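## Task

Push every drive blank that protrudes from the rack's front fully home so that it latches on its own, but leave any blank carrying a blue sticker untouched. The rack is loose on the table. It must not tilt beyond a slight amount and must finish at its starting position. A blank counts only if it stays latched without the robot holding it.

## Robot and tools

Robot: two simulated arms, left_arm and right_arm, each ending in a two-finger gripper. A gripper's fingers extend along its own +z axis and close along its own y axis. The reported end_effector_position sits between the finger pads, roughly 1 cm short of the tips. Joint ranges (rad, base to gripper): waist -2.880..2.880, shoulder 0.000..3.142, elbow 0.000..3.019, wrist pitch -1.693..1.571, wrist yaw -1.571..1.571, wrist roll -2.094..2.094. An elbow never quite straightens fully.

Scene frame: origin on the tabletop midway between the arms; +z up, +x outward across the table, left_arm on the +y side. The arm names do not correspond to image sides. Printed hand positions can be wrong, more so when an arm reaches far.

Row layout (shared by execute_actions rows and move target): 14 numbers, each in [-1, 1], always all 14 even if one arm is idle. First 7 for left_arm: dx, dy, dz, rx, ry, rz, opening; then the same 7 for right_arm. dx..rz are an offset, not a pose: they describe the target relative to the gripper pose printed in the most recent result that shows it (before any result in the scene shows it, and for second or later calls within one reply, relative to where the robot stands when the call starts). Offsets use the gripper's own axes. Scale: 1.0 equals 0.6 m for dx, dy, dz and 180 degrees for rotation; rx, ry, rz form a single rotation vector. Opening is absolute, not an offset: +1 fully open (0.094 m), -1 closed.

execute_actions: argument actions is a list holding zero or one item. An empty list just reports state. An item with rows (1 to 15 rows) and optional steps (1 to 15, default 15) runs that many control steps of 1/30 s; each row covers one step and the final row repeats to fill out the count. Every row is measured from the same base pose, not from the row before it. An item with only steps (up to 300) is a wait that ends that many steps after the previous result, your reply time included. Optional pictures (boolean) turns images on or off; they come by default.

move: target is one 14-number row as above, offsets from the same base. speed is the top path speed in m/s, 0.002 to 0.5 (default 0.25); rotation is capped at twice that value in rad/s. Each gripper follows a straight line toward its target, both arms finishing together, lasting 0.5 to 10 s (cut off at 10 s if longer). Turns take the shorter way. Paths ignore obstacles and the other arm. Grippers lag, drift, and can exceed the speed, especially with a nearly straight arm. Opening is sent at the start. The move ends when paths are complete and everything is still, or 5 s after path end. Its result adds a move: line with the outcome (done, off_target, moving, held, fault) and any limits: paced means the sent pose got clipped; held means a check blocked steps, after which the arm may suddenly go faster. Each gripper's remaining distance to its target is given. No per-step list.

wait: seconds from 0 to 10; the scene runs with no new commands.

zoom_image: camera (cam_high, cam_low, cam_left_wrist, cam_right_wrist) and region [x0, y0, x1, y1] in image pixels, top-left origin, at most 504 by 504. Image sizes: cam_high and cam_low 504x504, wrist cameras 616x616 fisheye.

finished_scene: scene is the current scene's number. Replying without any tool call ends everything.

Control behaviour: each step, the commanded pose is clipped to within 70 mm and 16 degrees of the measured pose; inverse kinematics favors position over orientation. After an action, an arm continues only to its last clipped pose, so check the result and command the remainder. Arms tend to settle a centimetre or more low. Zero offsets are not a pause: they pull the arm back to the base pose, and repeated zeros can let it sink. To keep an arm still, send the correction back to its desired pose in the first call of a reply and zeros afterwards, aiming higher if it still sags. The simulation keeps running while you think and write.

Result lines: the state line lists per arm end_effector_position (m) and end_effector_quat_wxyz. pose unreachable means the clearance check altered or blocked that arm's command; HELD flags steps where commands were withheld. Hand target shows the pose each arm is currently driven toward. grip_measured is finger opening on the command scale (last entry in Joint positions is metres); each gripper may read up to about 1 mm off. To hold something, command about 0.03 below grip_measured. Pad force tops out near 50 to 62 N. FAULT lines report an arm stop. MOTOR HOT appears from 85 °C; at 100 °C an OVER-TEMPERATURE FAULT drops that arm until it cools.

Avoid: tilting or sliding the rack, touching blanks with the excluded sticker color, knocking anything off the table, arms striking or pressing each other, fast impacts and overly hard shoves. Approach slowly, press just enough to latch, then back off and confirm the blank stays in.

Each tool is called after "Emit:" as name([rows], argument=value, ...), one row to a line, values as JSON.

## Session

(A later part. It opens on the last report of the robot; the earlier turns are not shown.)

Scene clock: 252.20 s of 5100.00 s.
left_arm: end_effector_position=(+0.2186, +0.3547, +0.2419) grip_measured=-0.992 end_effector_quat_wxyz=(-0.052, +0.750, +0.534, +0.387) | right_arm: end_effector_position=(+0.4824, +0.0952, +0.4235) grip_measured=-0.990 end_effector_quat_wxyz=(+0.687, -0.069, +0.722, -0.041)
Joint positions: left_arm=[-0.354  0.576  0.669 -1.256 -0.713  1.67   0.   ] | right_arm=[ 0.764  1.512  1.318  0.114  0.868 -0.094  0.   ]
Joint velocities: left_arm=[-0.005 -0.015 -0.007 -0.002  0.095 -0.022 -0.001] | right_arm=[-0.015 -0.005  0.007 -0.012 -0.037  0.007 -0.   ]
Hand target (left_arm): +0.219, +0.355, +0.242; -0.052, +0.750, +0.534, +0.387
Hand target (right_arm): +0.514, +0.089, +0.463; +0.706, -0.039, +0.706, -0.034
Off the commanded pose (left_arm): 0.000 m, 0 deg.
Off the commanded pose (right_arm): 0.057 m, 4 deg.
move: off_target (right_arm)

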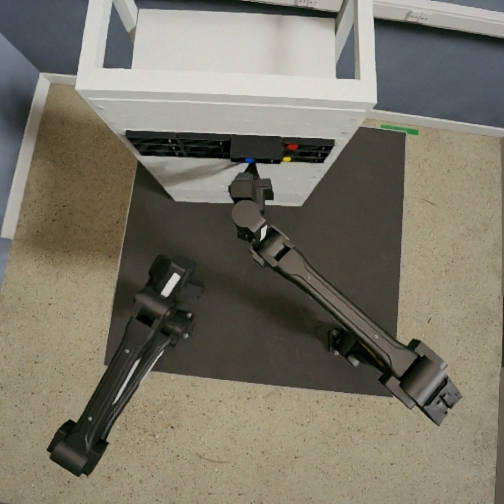

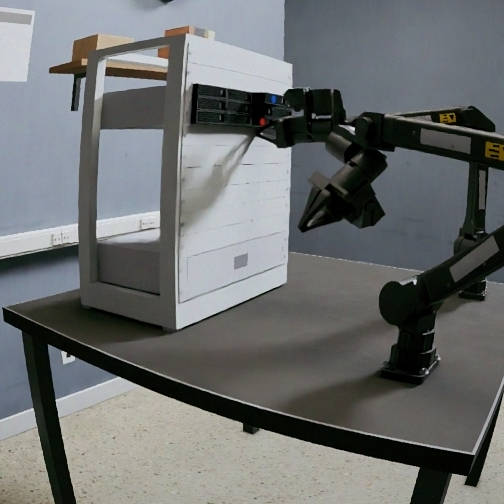

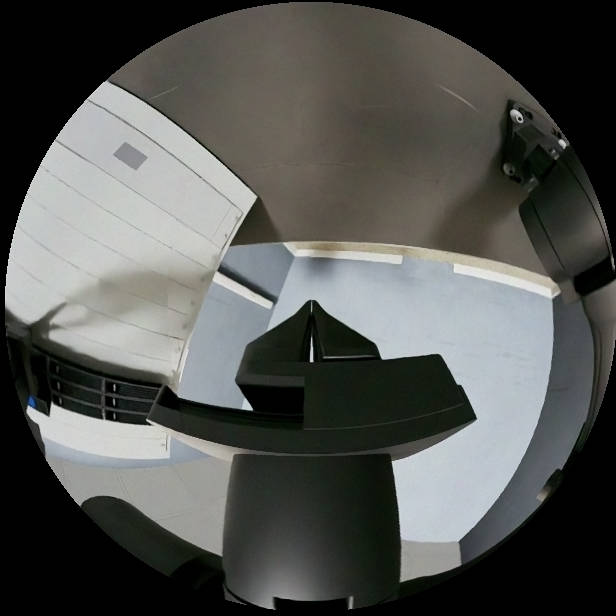

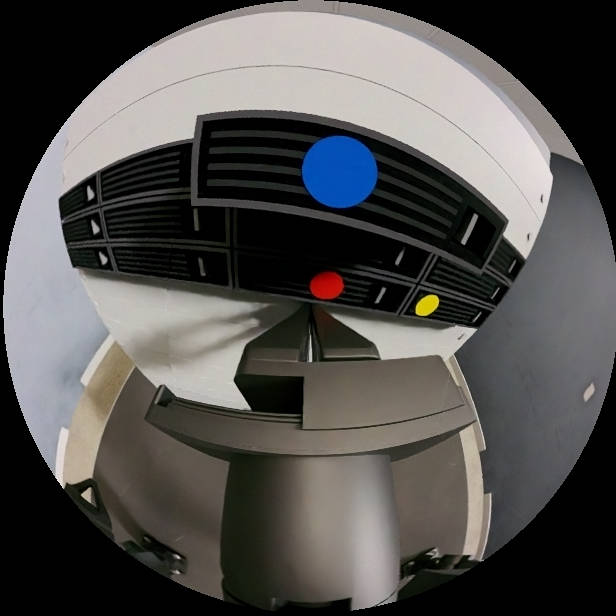

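Emit:
move(target=[0,0,0,0,0,0,-1,-0.03,0,-0.11,0.03,-0.03,0.02,-1], speed=0.06)

Emit:
move(target=[0,0,0,0,0,0,-1,-0.1,0,0,0,0,0,-1], speed=0.06)

Scene clock: 257.53 s of 5100.00 s.
left_arm: end_effector_position=(+0.2186, +0.3547, +0.2419) grip_measured=-0.992 end_effector_quat_wxyz=(-0.052, +0.750, +0.534, +0.387) | right_arm: end_effector_position=(+0.4259, +0.0969, +0.4325) grip_measured=-0.990 end_effector_quat_wxyz=(+0.716, -0.017, +0.696, -0.056)
Joint positions: left_arm=[-0.354  0.576  0.669 -1.256 -0.713  1.67   0.   ] | right_arm=[ 0.874  1.474  1.233  0.305  1.068 -0.159  0.   ]
Joint velocities: left_arm=[-0.005 -0.005 -0.017 -0.022  0.022 -0.051 -0.001] | right_arm=[-0.015  0.005 -0.002  0.017  0.007  0.022  0.001]
Hand target (left_arm): +0.219, +0.355, +0.242; -0.052, +0.750, +0.534, +0.387
Hand target (right_arm): +0.417, +0.095, +0.444; +0.722, -0.015, +0.690, -0.049
Off the commanded pose (left_arm): 0.000 m, 0 deg.
Off the commanded pose (right_arm): 0.015 m, 1 deg.
After step 90, 0.77 s passed at rest.
move: off_target (right_arm)

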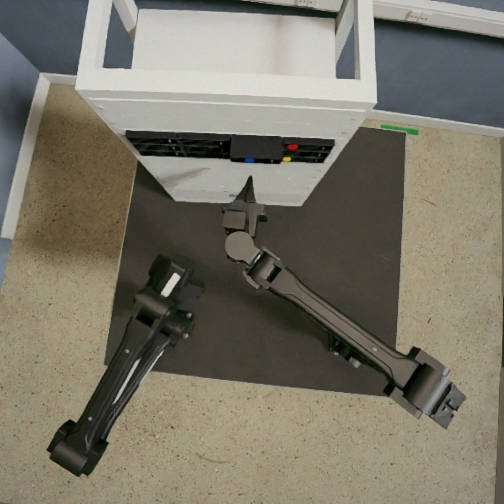

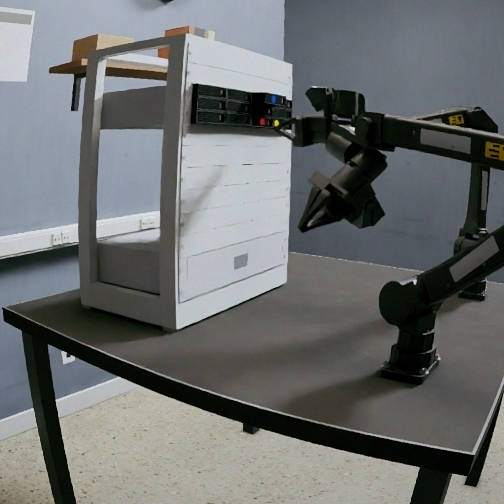

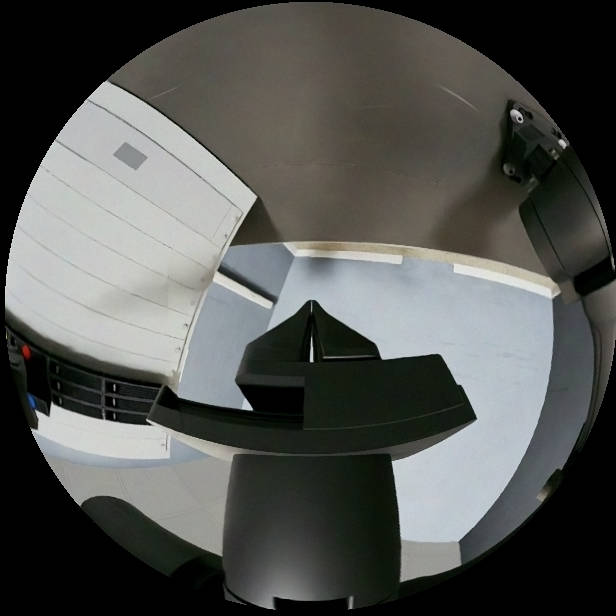

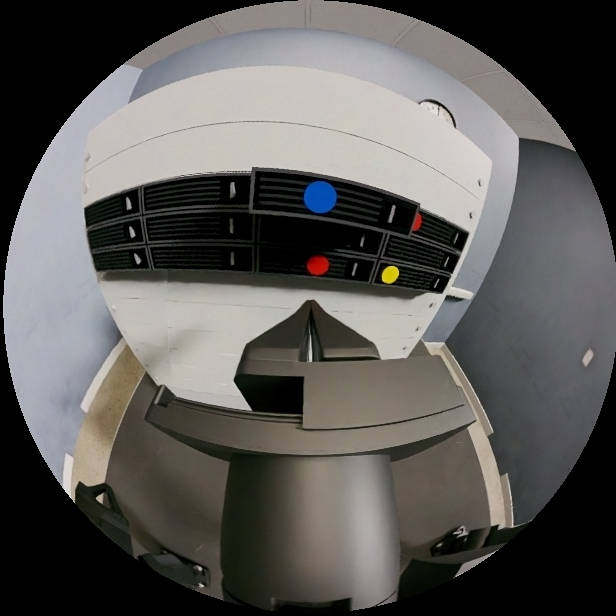

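Scene clock: 258.87 s of 5100.00 s.
left_arm: end_effector_position=(+0.2186, +0.3547, +0.2419) grip_measured=-0.992 end_effector_quat_wxyz=(-0.052, +0.750, +0.534, +0.387) | right_arm: end_effector_position=(+0.4289, +0.1005, +0.4470) grip_measured=-0.990 end_effector_quat_wxyz=(+0.701, -0.039, +0.708, -0.081)
Joint positions: left_arm=[-0.354  0.576  0.669 -1.256 -0.713  1.67   0.   ] | right_arm=[ 0.874  1.474  1.303  0.16   1.076 -0.159  0.   ]
Joint velocities: left_arm=[-0.005 -0.005 -0.007  0.022  0.007 -0.125 -0.001] | right_arm=[ 0.005  0.005 -0.012 -0.007 -0.081 -0.051  0.   ]
Hand target (left_arm): +0.219, +0.355, +0.242; -0.052, +0.750, +0.534, +0.387
Hand target (right_arm): +0.423, +0.102, +0.491; +0.716, -0.017, +0.696, -0.056
Off the commanded pose (left_arm): 0.000 m, 0 deg.
Off the commanded pose (right_arm): 0.045 m, 4 deg.
move: off_target (right_arm)

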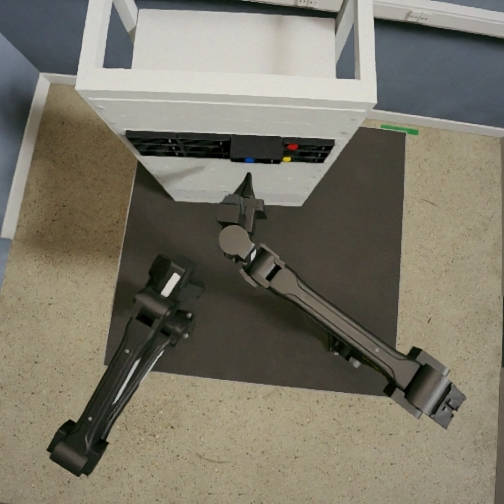

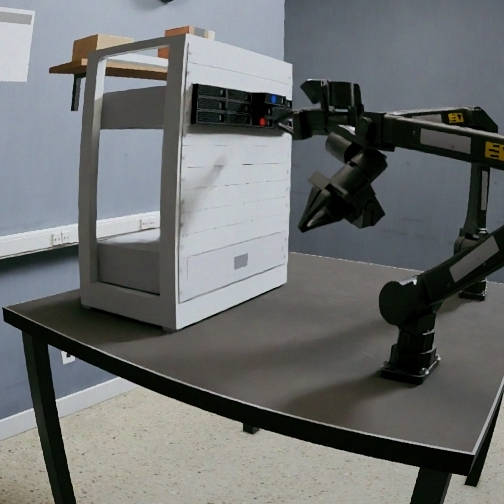

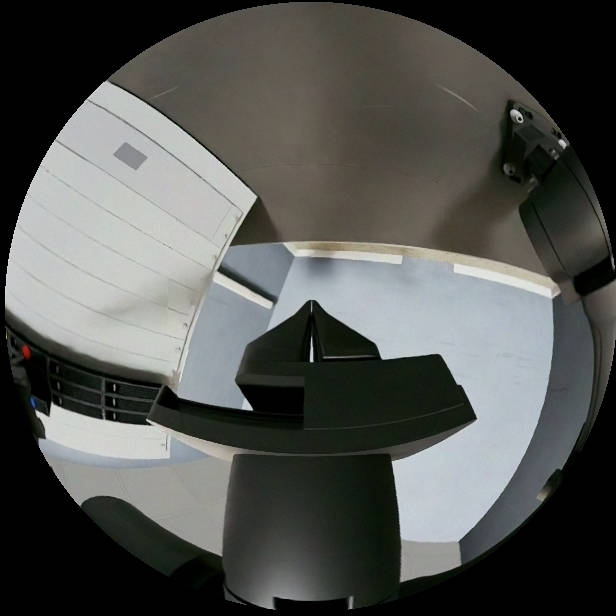

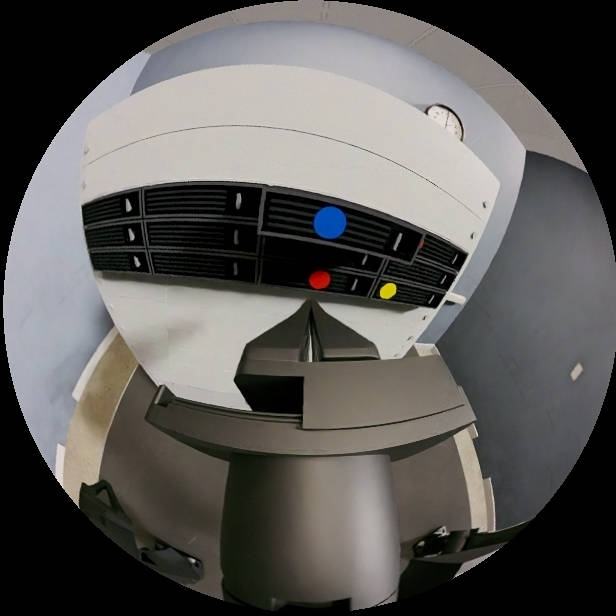

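Emit:
move(target=[0,0,0,0,0,0,-1,-0.11,-0.01,0,-0.019,-0.03,0.054,-1], speed=0.06)

Scene clock: 264.30 s of 5100.00 s.
left_arm: end_effector_position=(+0.2186, +0.3547, +0.2419) grip_measured=-0.992 end_effector_quat_wxyz=(-0.052, +0.750, +0.534, +0.387) | right_arm: end_effector_position=(+0.4276, +0.1116, +0.4594) grip_measured=-0.990 end_effector_quat_wxyz=(+0.715, -0.044, +0.698, -0.032)
Joint positions: left_arm=[-0.354  0.576  0.669 -1.256 -0.713  1.67   0.   ] | right_arm=[ 0.874  1.465  1.303  0.205  0.997 -0.143  0.   ]
Joint velocities: left_arm=[-0.015 -0.005  0.002  0.012  0.037 -0.037 -0.001] | right_arm=[-0.005 -0.005  0.007 -0.012  0.007  0.022 -0.001]
Hand target (left_arm): +0.219, +0.355, +0.242; -0.052, +0.750, +0.534, +0.387
Hand target (right_arm): +0.427, +0.104, +0.512; +0.735, -0.003, +0.678, +0.003
Off the commanded pose (left_arm): 0.000 m, 0 deg.
Off the commanded pose (right_arm): 0.054 m, 7 deg.
After step 90, 0.47 s passed at rest.
move: off_target (right_arm)

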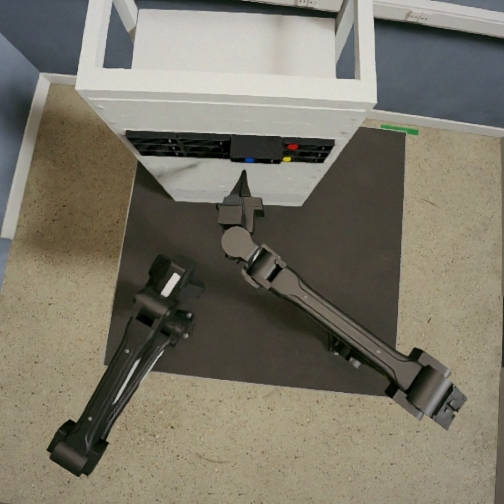

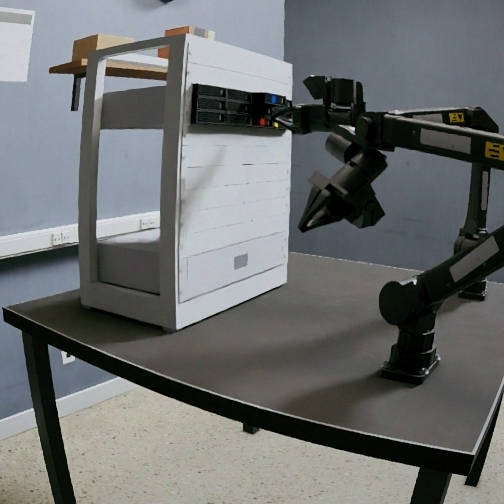

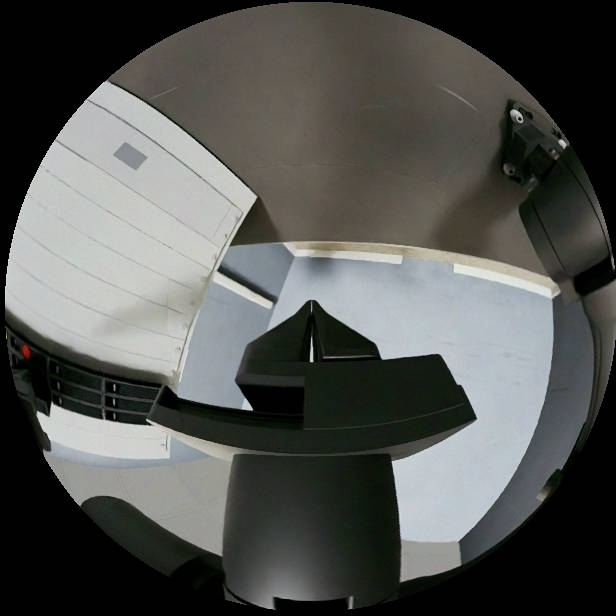

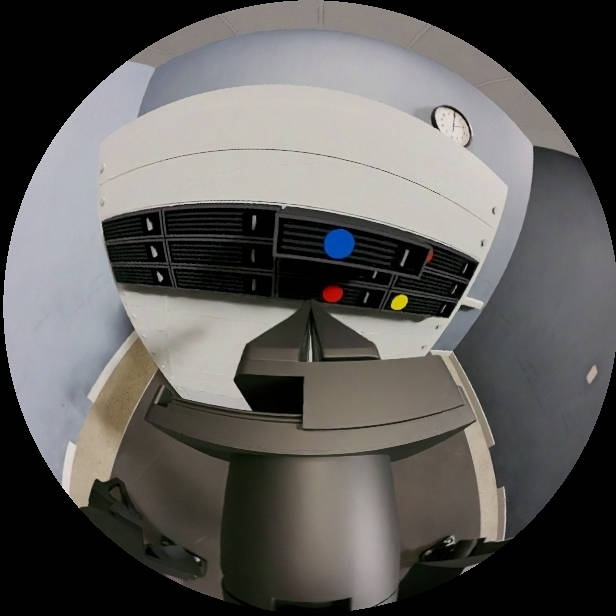

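Emit:
move(target=[0,0,0,0,0,0,-1,-0.1,-0.04,0.12,0,-0.02,0,-1], speed=0.03)

Scene clock: 269.60 s of 5100.00 s.
left_arm: end_effector_position=(+0.2186, +0.3547, +0.2419) grip_measured=-0.992 end_effector_quat_wxyz=(-0.052, +0.750, +0.534, +0.387) | right_arm: end_effector_position=(+0.4661, +0.1038, +0.4686) grip_measured=-0.990 end_effector_quat_wxyz=(+0.715, -0.074, +0.694, -0.043)
Joint positions: left_arm=[-0.354  0.576  0.669 -1.256 -0.713  1.67   0.   ] | right_arm=[ 0.797  1.49   1.353  0.179  0.891 -0.198  0.   ]
Joint velocities: left_arm=[-0.015 -0.005  0.007  0.002 -0.007  0.022  0.001] | right_arm=[-0.015 -0.005 -0.017  0.002 -0.007 -0.037  0.   ]
Hand target (left_arm): +0.219, +0.355, +0.242; -0.052, +0.750, +0.534, +0.387
Hand target (right_arm): +0.492, +0.092, +0.521; +0.738, -0.046, +0.673, -0.032
Off the commanded pose (left_arm): 0.000 m, 0 deg.
Off the commanded pose (right_arm): 0.064 m, 5 deg.
move: off_target (right_arm)

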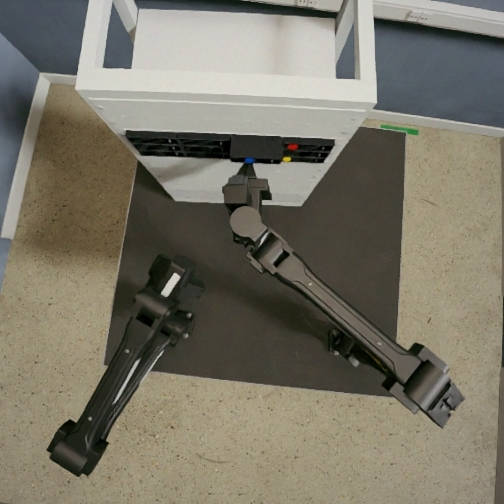

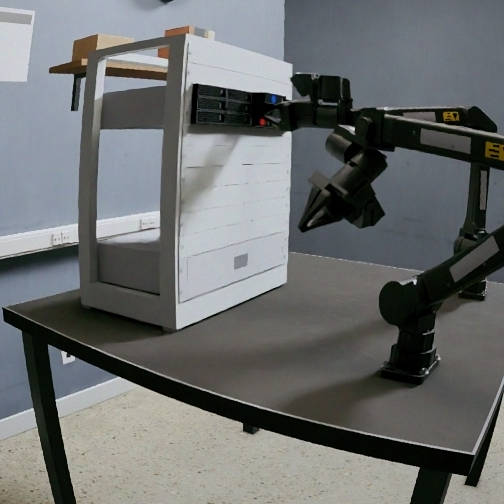

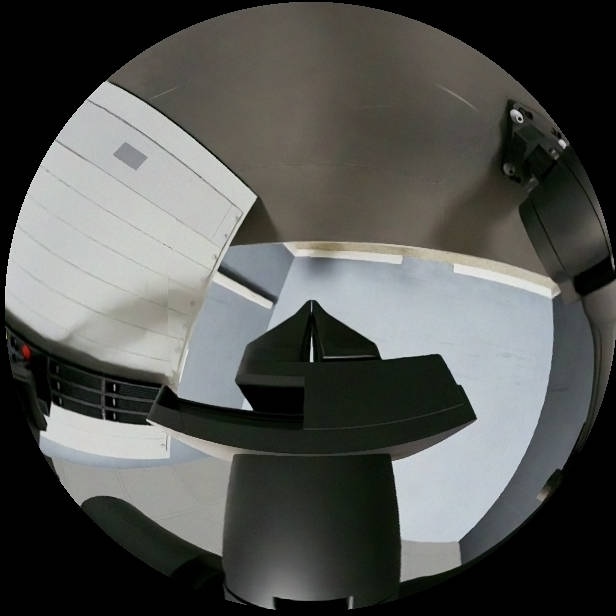

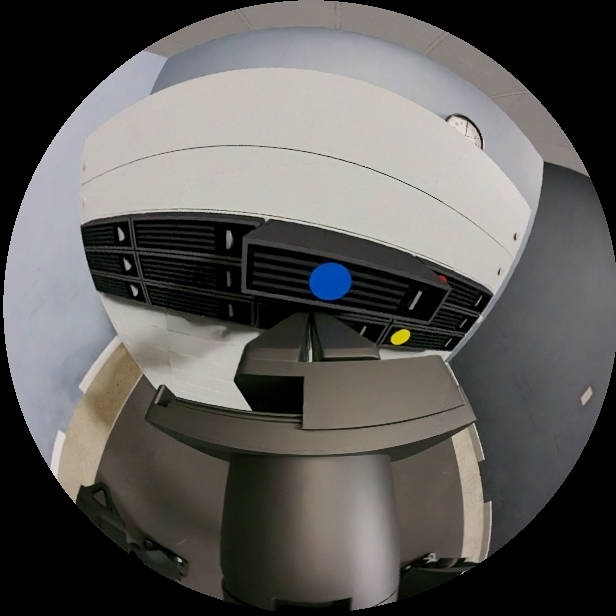

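Emit:
move(target=[0,0,0,0,0,0,-1,-0.04,-0.01,0.09,0,0,0,-1], speed=0.03)

Emit:
zoom_image(camera="cam_low", region=[180, 50, 380, 170])

Scene clock: 275.40 s of 5100.00 s.
left_arm: end_effector_position=(+0.2186, +0.3547, +0.2419) grip_measured=-0.992 end_effector_quat_wxyz=(-0.052, +0.750, +0.534, +0.387) | right_arm: end_effector_position=(+0.4669, +0.1061, +0.4675) grip_measured=-0.990 end_effector_quat_wxyz=(+0.704, -0.097, +0.702, -0.046)
Joint positions: left_arm=[-0.354  0.576  0.669 -1.256 -0.713  1.67   0.   ] | right_arm=[ 0.793  1.485  1.368  0.112  0.863 -0.199  0.   ]
Joint velocities: left_arm=[-0.005  0.005 -0.012  0.002  0.051 -0.022  0.   ] | right_arm=[-0.005 -0.005 -0.017 -0.022  0.066 -0.022 -0.001]
Hand target (left_arm): +0.219, +0.355, +0.242; -0.052, +0.750, +0.534, +0.387
Hand target (right_arm): +0.513, +0.099, +0.491; +0.717, -0.075, +0.692, -0.044
Off the commanded pose (left_arm): 0.000 m, 0 deg.
Off the commanded pose (right_arm): 0.059 m, 3 deg.
After step 90, 0.60 s passed at rest.
move: off_target (right_arm)

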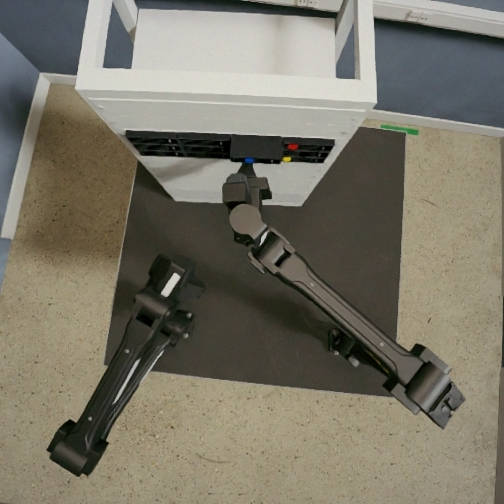

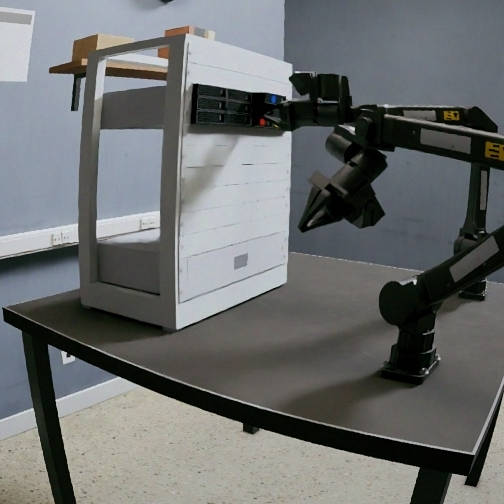

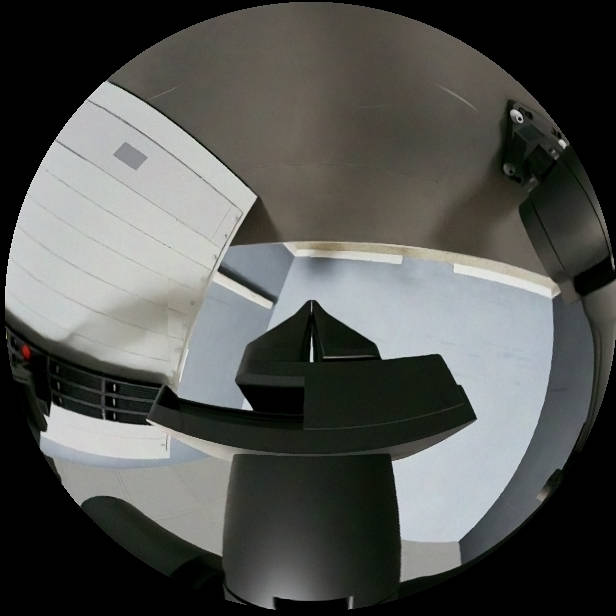

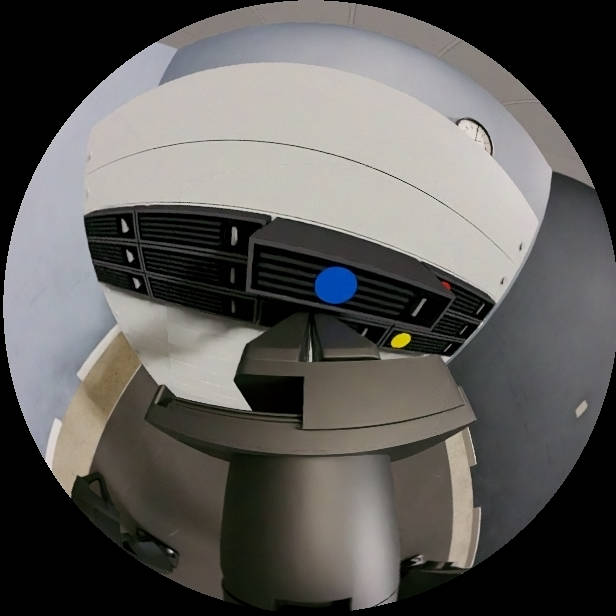

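Region (180, 50, 380, 170) of cam_low's 504x504 image, scaled by 2.520, with more detail than that image has; it fills the top 302 rows of this view, and the rest is white.

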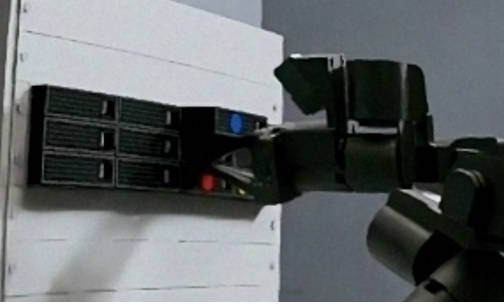

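Emit:
move(target=[0,0,0,0,0,0,-1,-0.058,-0.015,-0.03,-0.03,-0.01,0.03,-1], speed=0.03)

Scene clock: 282.30 s of 5100.00 s.
left_arm: end_effector_position=(+0.2186, +0.3547, +0.2419) grip_measured=-0.992 end_effector_quat_wxyz=(-0.052, +0.750, +0.534, +0.387) | right_arm: end_effector_position=(+0.4565, +0.1142, +0.4763) grip_measured=-0.990 end_effector_quat_wxyz=(+0.699, -0.116, +0.705, +0.005)
Joint positions: left_arm=[-0.354  0.576  0.669 -1.256 -0.713  1.67   0.   ] | right_arm=[ 0.796  1.451  1.366  0.054  0.767 -0.136  0.   ]
Joint velocities: left_arm=[-0.005  0.005 -0.012 -0.012  0.051 -0.139  0.   ] | right_arm=[-0.005  0.005 -0.027  0.017  0.022 -0.051  0.001]
Hand target (left_arm): +0.219, +0.355, +0.242; -0.052, +0.750, +0.534, +0.387
Hand target (right_arm): +0.450, +0.103, +0.504; +0.711, -0.098, +0.696, +0.022
Off the commanded pose (left_arm): 0.000 m, 0 deg.
Off the commanded pose (right_arm): 0.030 m, 3 deg.
After step 90, 1.40 s passed at rest.
move: off_target (right_arm)

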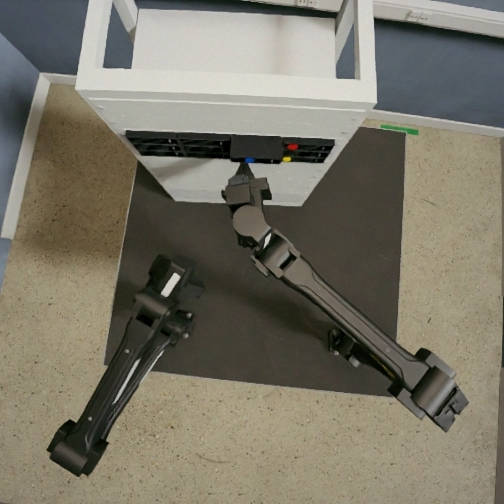

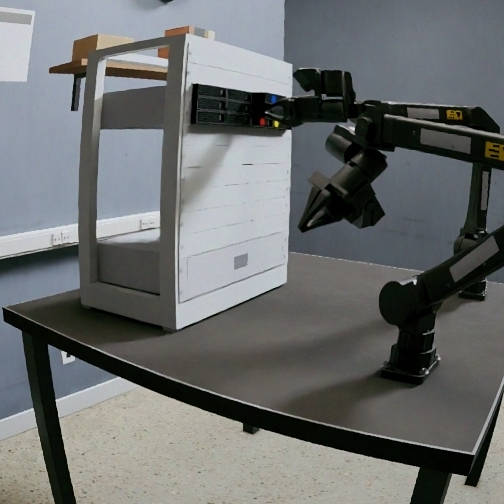

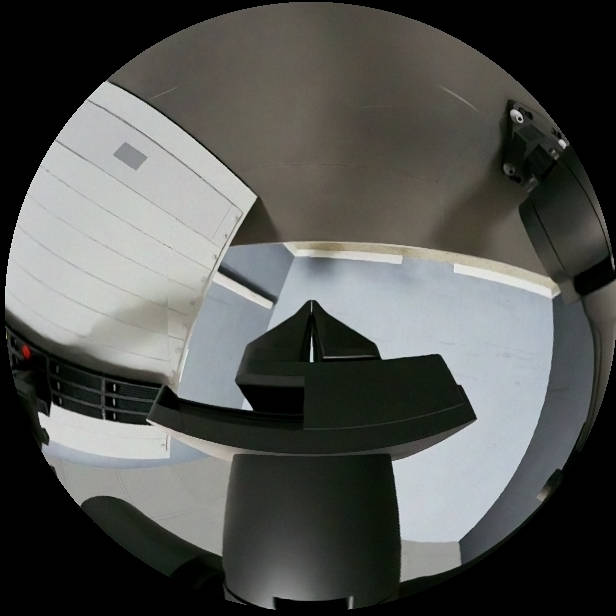

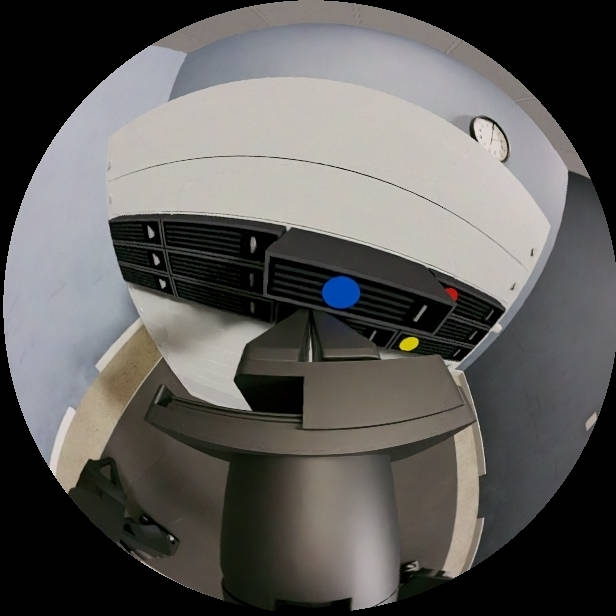

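Emit:
move(target=[0,0,0,0,0,0,-1,0.02,-0.03,-0.01,0.055,0,0.05,-1], speed=0.03)

Scene clock: 291.67 s of 5100.00 s.
left_arm: end_effector_position=(+0.2186, +0.3547, +0.2419) grip_measured=-0.992 end_effector_quat_wxyz=(-0.052, +0.750, +0.534, +0.387) | right_arm: end_effector_position=(+0.4583, +0.0847, +0.4719) grip_measured=-0.990 end_effector_quat_wxyz=(+0.703, -0.002, +0.711, -0.013)
Joint positions: left_arm=[-0.354  0.576  0.669 -1.256 -0.713  1.67   0.   ] | right_arm=[ 0.8    1.456  1.354  0.082  0.956 -0.005  0.   ]
Joint velocities: left_arm=[-0.005 -0.005 -0.002  0.002  0.037  0.007 -0.   ] | right_arm=[-0.005 -0.005 -0.007 -0.002 -0.007 -0.007 -0.   ]
Hand target (left_arm): +0.219, +0.355, +0.242; -0.052, +0.750, +0.534, +0.387
Hand target (right_arm): +0.453, +0.093, +0.467; +0.704, +0.000, +0.710, -0.001
Off the commanded pose (left_arm): 0.000 m, 0 deg.
Off the commanded pose (right_arm): 0.011 m, 1 deg.
After step 90, 2.27 s passed at rest.
move: off_target (right_arm)

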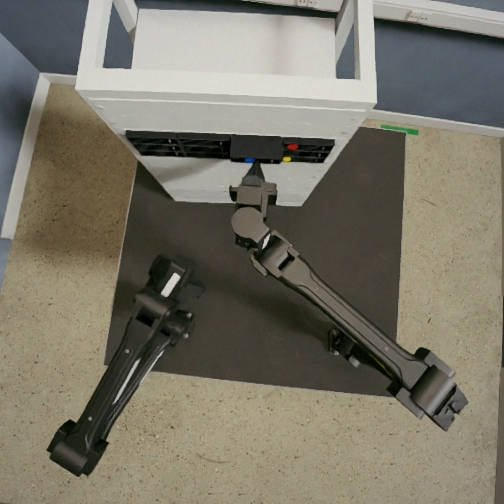

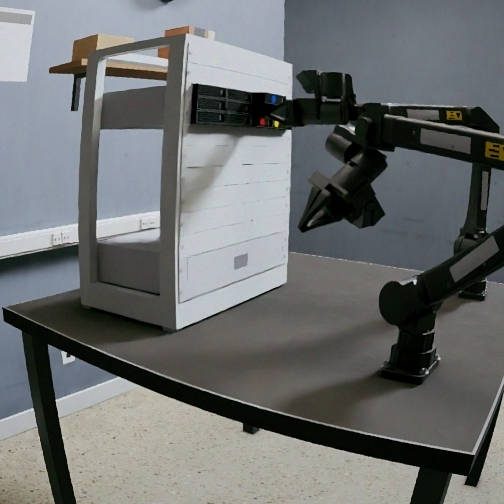

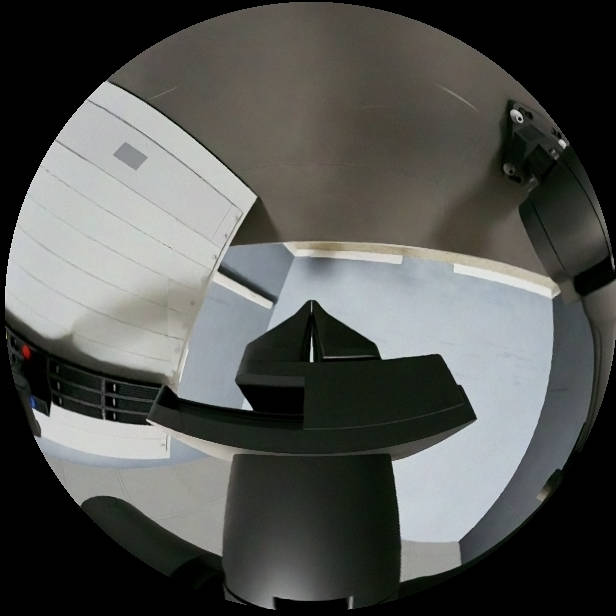

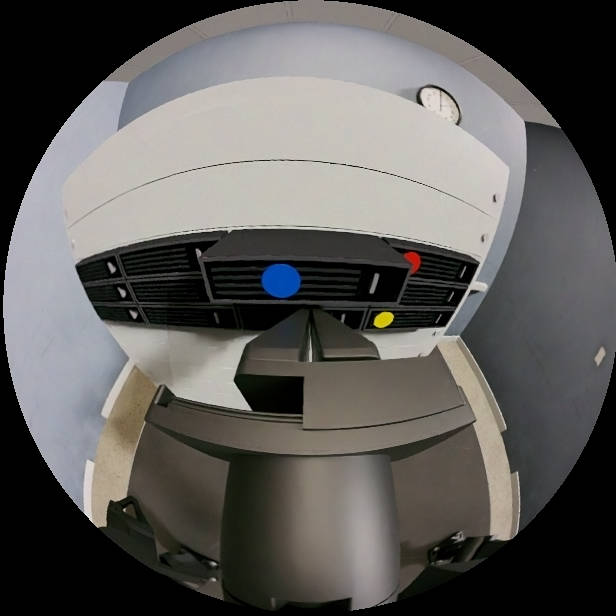

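Straight now. Push with same z target; extension will drop it.

Emit:
move(target=[0,0,0,0,0,0,-1,0.0,0,0.1,0,0,0,-1], speed=0.03)

Emit:
zoom_image(camera="cam_low", region=[180, 50, 380, 170])

Scene clock: 298.03 s of 5100.00 s.
left_arm: end_effector_position=(+0.2186, +0.3547, +0.2419) grip_measured=-0.992 end_effector_quat_wxyz=(-0.052, +0.750, +0.534, +0.387) | right_arm: end_effector_position=(+0.4679, +0.0902, +0.4606) grip_measured=-0.990 end_effector_quat_wxyz=(+0.699, -0.017, +0.715, -0.008)
Joint positions: left_arm=[-0.354  0.576  0.669 -1.256 -0.713  1.67   0.   ] | right_arm=[ 0.785  1.475  1.354  0.082  0.915 -0.004  0.   ]
Joint velocities: left_arm=[ 0.005 -0.015 -0.007 -0.007 -0.007 -0.007  0.   ] | right_arm=[ 0.005 -0.005  0.007 -0.002  0.007 -0.022  0.   ]
Hand target (left_arm): +0.219, +0.355, +0.242; -0.052, +0.750, +0.534, +0.387
Hand target (right_arm): +0.513, +0.080, +0.468; +0.704, -0.003, +0.710, -0.014
Off the commanded pose (left_arm): 0.000 m, 0 deg.
Off the commanded pose (right_arm): 0.052 m, 2 deg.
After step 90, 1.13 s passed at rest.
move: off_target (right_arm)

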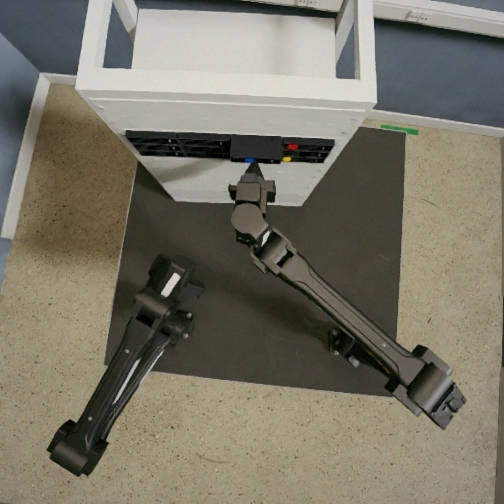

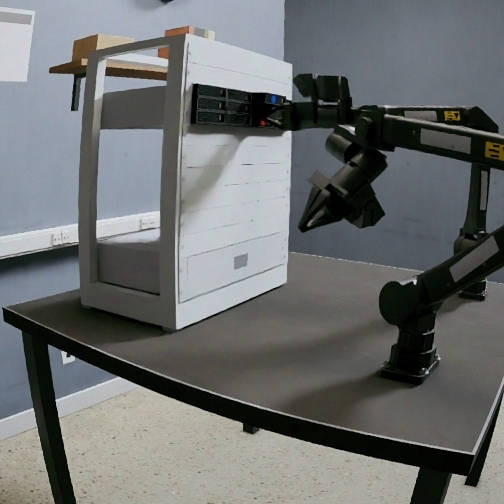

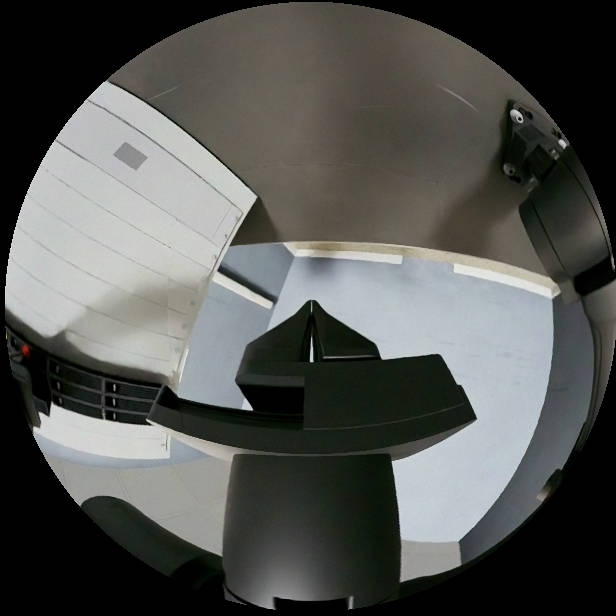

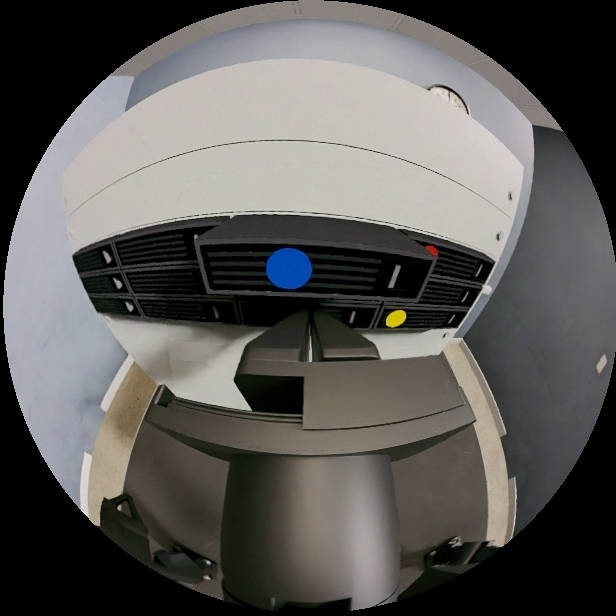

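Region (180, 50, 380, 170) of cam_low's 504x504 image, scaled by 2.520, with more detail than that image has; it fills the top 302 rows of this view, and the rest is white.

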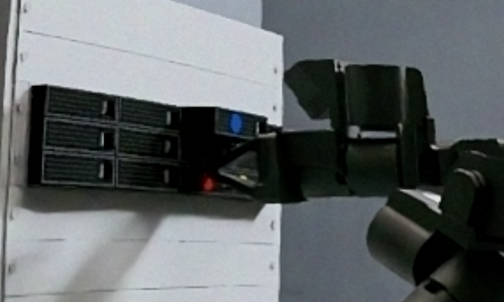

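Emit:
move(target=[0,0,0,0,0,0,-1,0.005,0,-0.03,0.005,0,0,-1], speed=0.03)

Emit:
move(target=[0,0,0,0,0,0,-1,-0.005,-0.01,0.11,0,0,0,-1], speed=0.03)

Scene clock: 303.67 s of 5100.00 s.
left_arm: end_effector_position=(+0.2186, +0.3547, +0.2419) grip_measured=-0.992 end_effector_quat_wxyz=(-0.052, +0.750, +0.534, +0.387) | right_arm: end_effector_position=(+0.4589, +0.0894, +0.4498) grip_measured=-0.990 end_effector_quat_wxyz=(+0.694, -0.014, +0.719, -0.024)
Joint positions: left_arm=[-0.354  0.576  0.669 -1.256 -0.713  1.67   0.   ] | right_arm=[ 0.804  1.472  1.331  0.082  0.959 -0.004  0.   ]
Joint velocities: left_arm=[-0.005 -0.005  0.007 -0.022  0.066 -0.022  0.   ] | right_arm=[-0.015 -0.005  0.007 -0.002 -0.081  0.007 -0.002]
Hand target (left_arm): +0.219, +0.355, +0.242; -0.052, +0.750, +0.534, +0.387
Hand target (right_arm): +0.450, +0.090, +0.458; +0.698, -0.011, +0.715, -0.013
Off the commanded pose (left_arm): 0.000 m, 0 deg.
Off the commanded pose (right_arm): 0.012 m, 1 deg.
After step 90, 1.70 s passed at rest.
move: off_target (right_arm)

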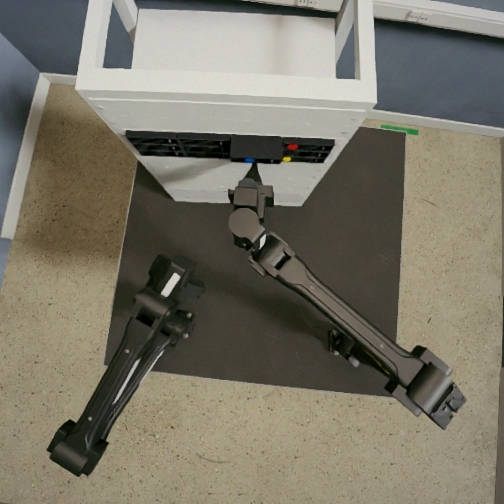

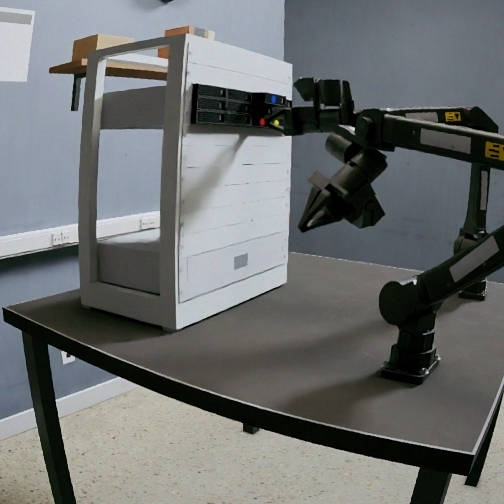

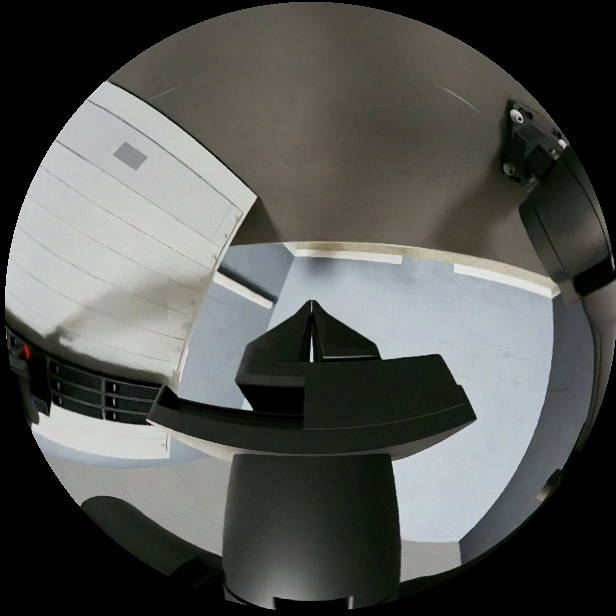

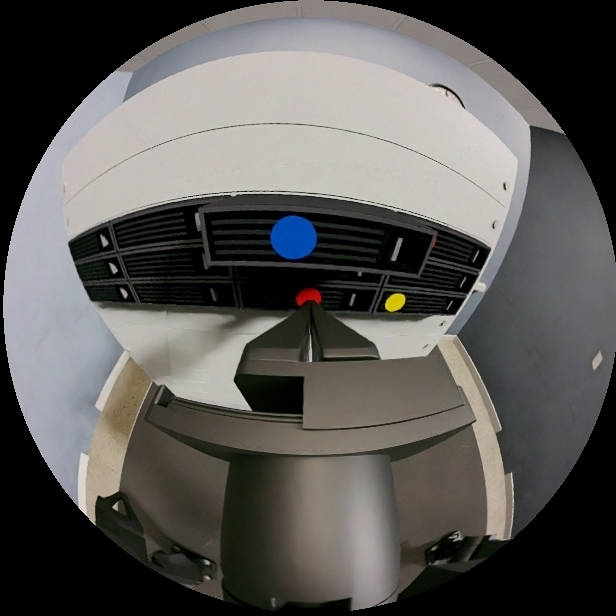

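Scene clock: 306.10 s of 5100.00 s.
left_arm: end_effector_position=(+0.2186, +0.3547, +0.2419) grip_measured=-0.992 end_effector_quat_wxyz=(-0.052, +0.750, +0.534, +0.387) | right_arm: end_effector_position=(+0.4683, +0.0930, +0.4414) grip_measured=-0.990 end_effector_quat_wxyz=(+0.690, -0.030, +0.723, -0.016)
Joint positions: left_arm=[-0.354  0.576  0.669 -1.256 -0.713  1.67   0.   ] | right_arm=[ 0.787  1.484  1.331  0.078  0.908 -0.004  0.   ]
Joint velocities: left_arm=[-0.015 -0.005 -0.007 -0.027 -0.081 -0.007 -0.001] | right_arm=[-0.005 -0.015 -0.007 -0.007 -0.066 -0.051  0.   ]
Hand target (left_arm): +0.219, +0.355, +0.242; -0.052, +0.750, +0.534, +0.387
Hand target (right_arm): +0.519, +0.078, +0.448; +0.696, -0.015, +0.718, -0.025
Off the commanded pose (left_arm): 0.000 m, 0 deg.
Off the commanded pose (right_arm): 0.058 m, 2 deg.
move: off_target (right_arm)

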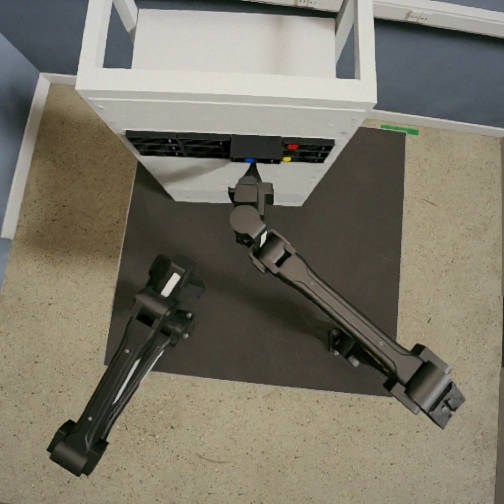

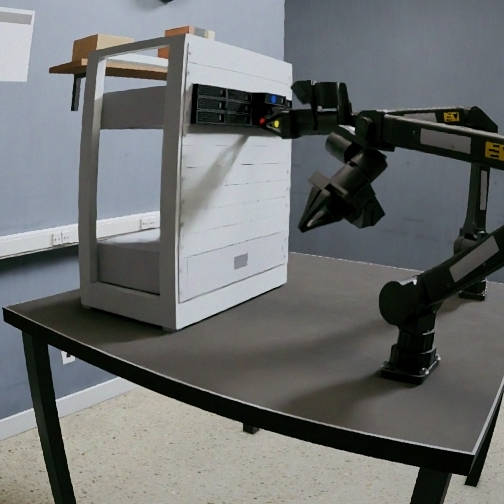

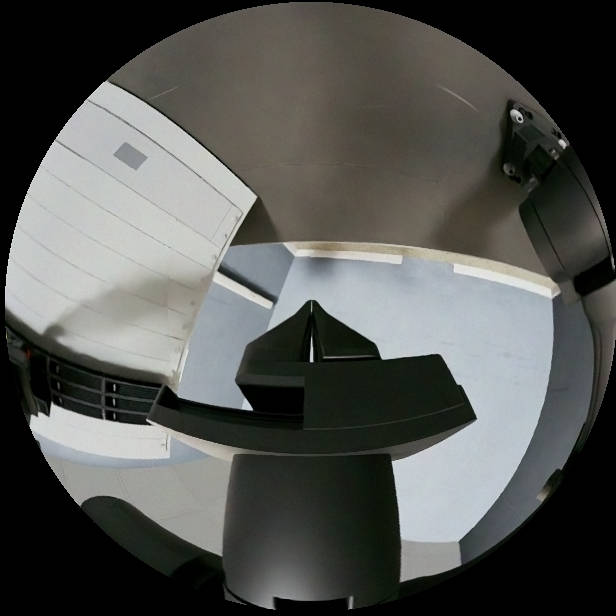

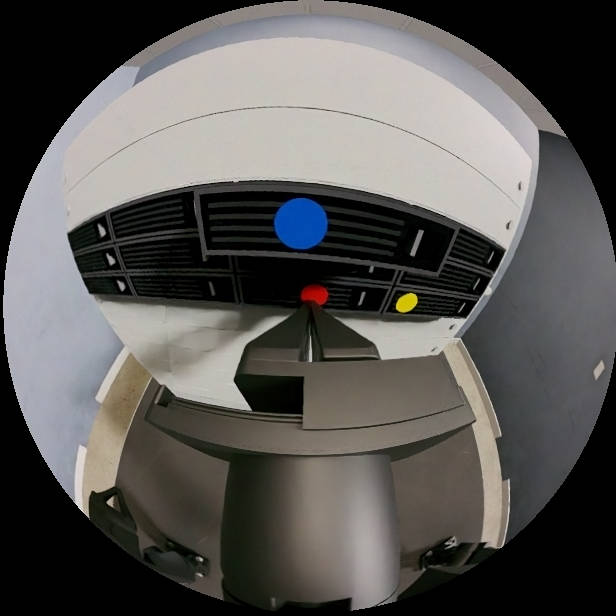

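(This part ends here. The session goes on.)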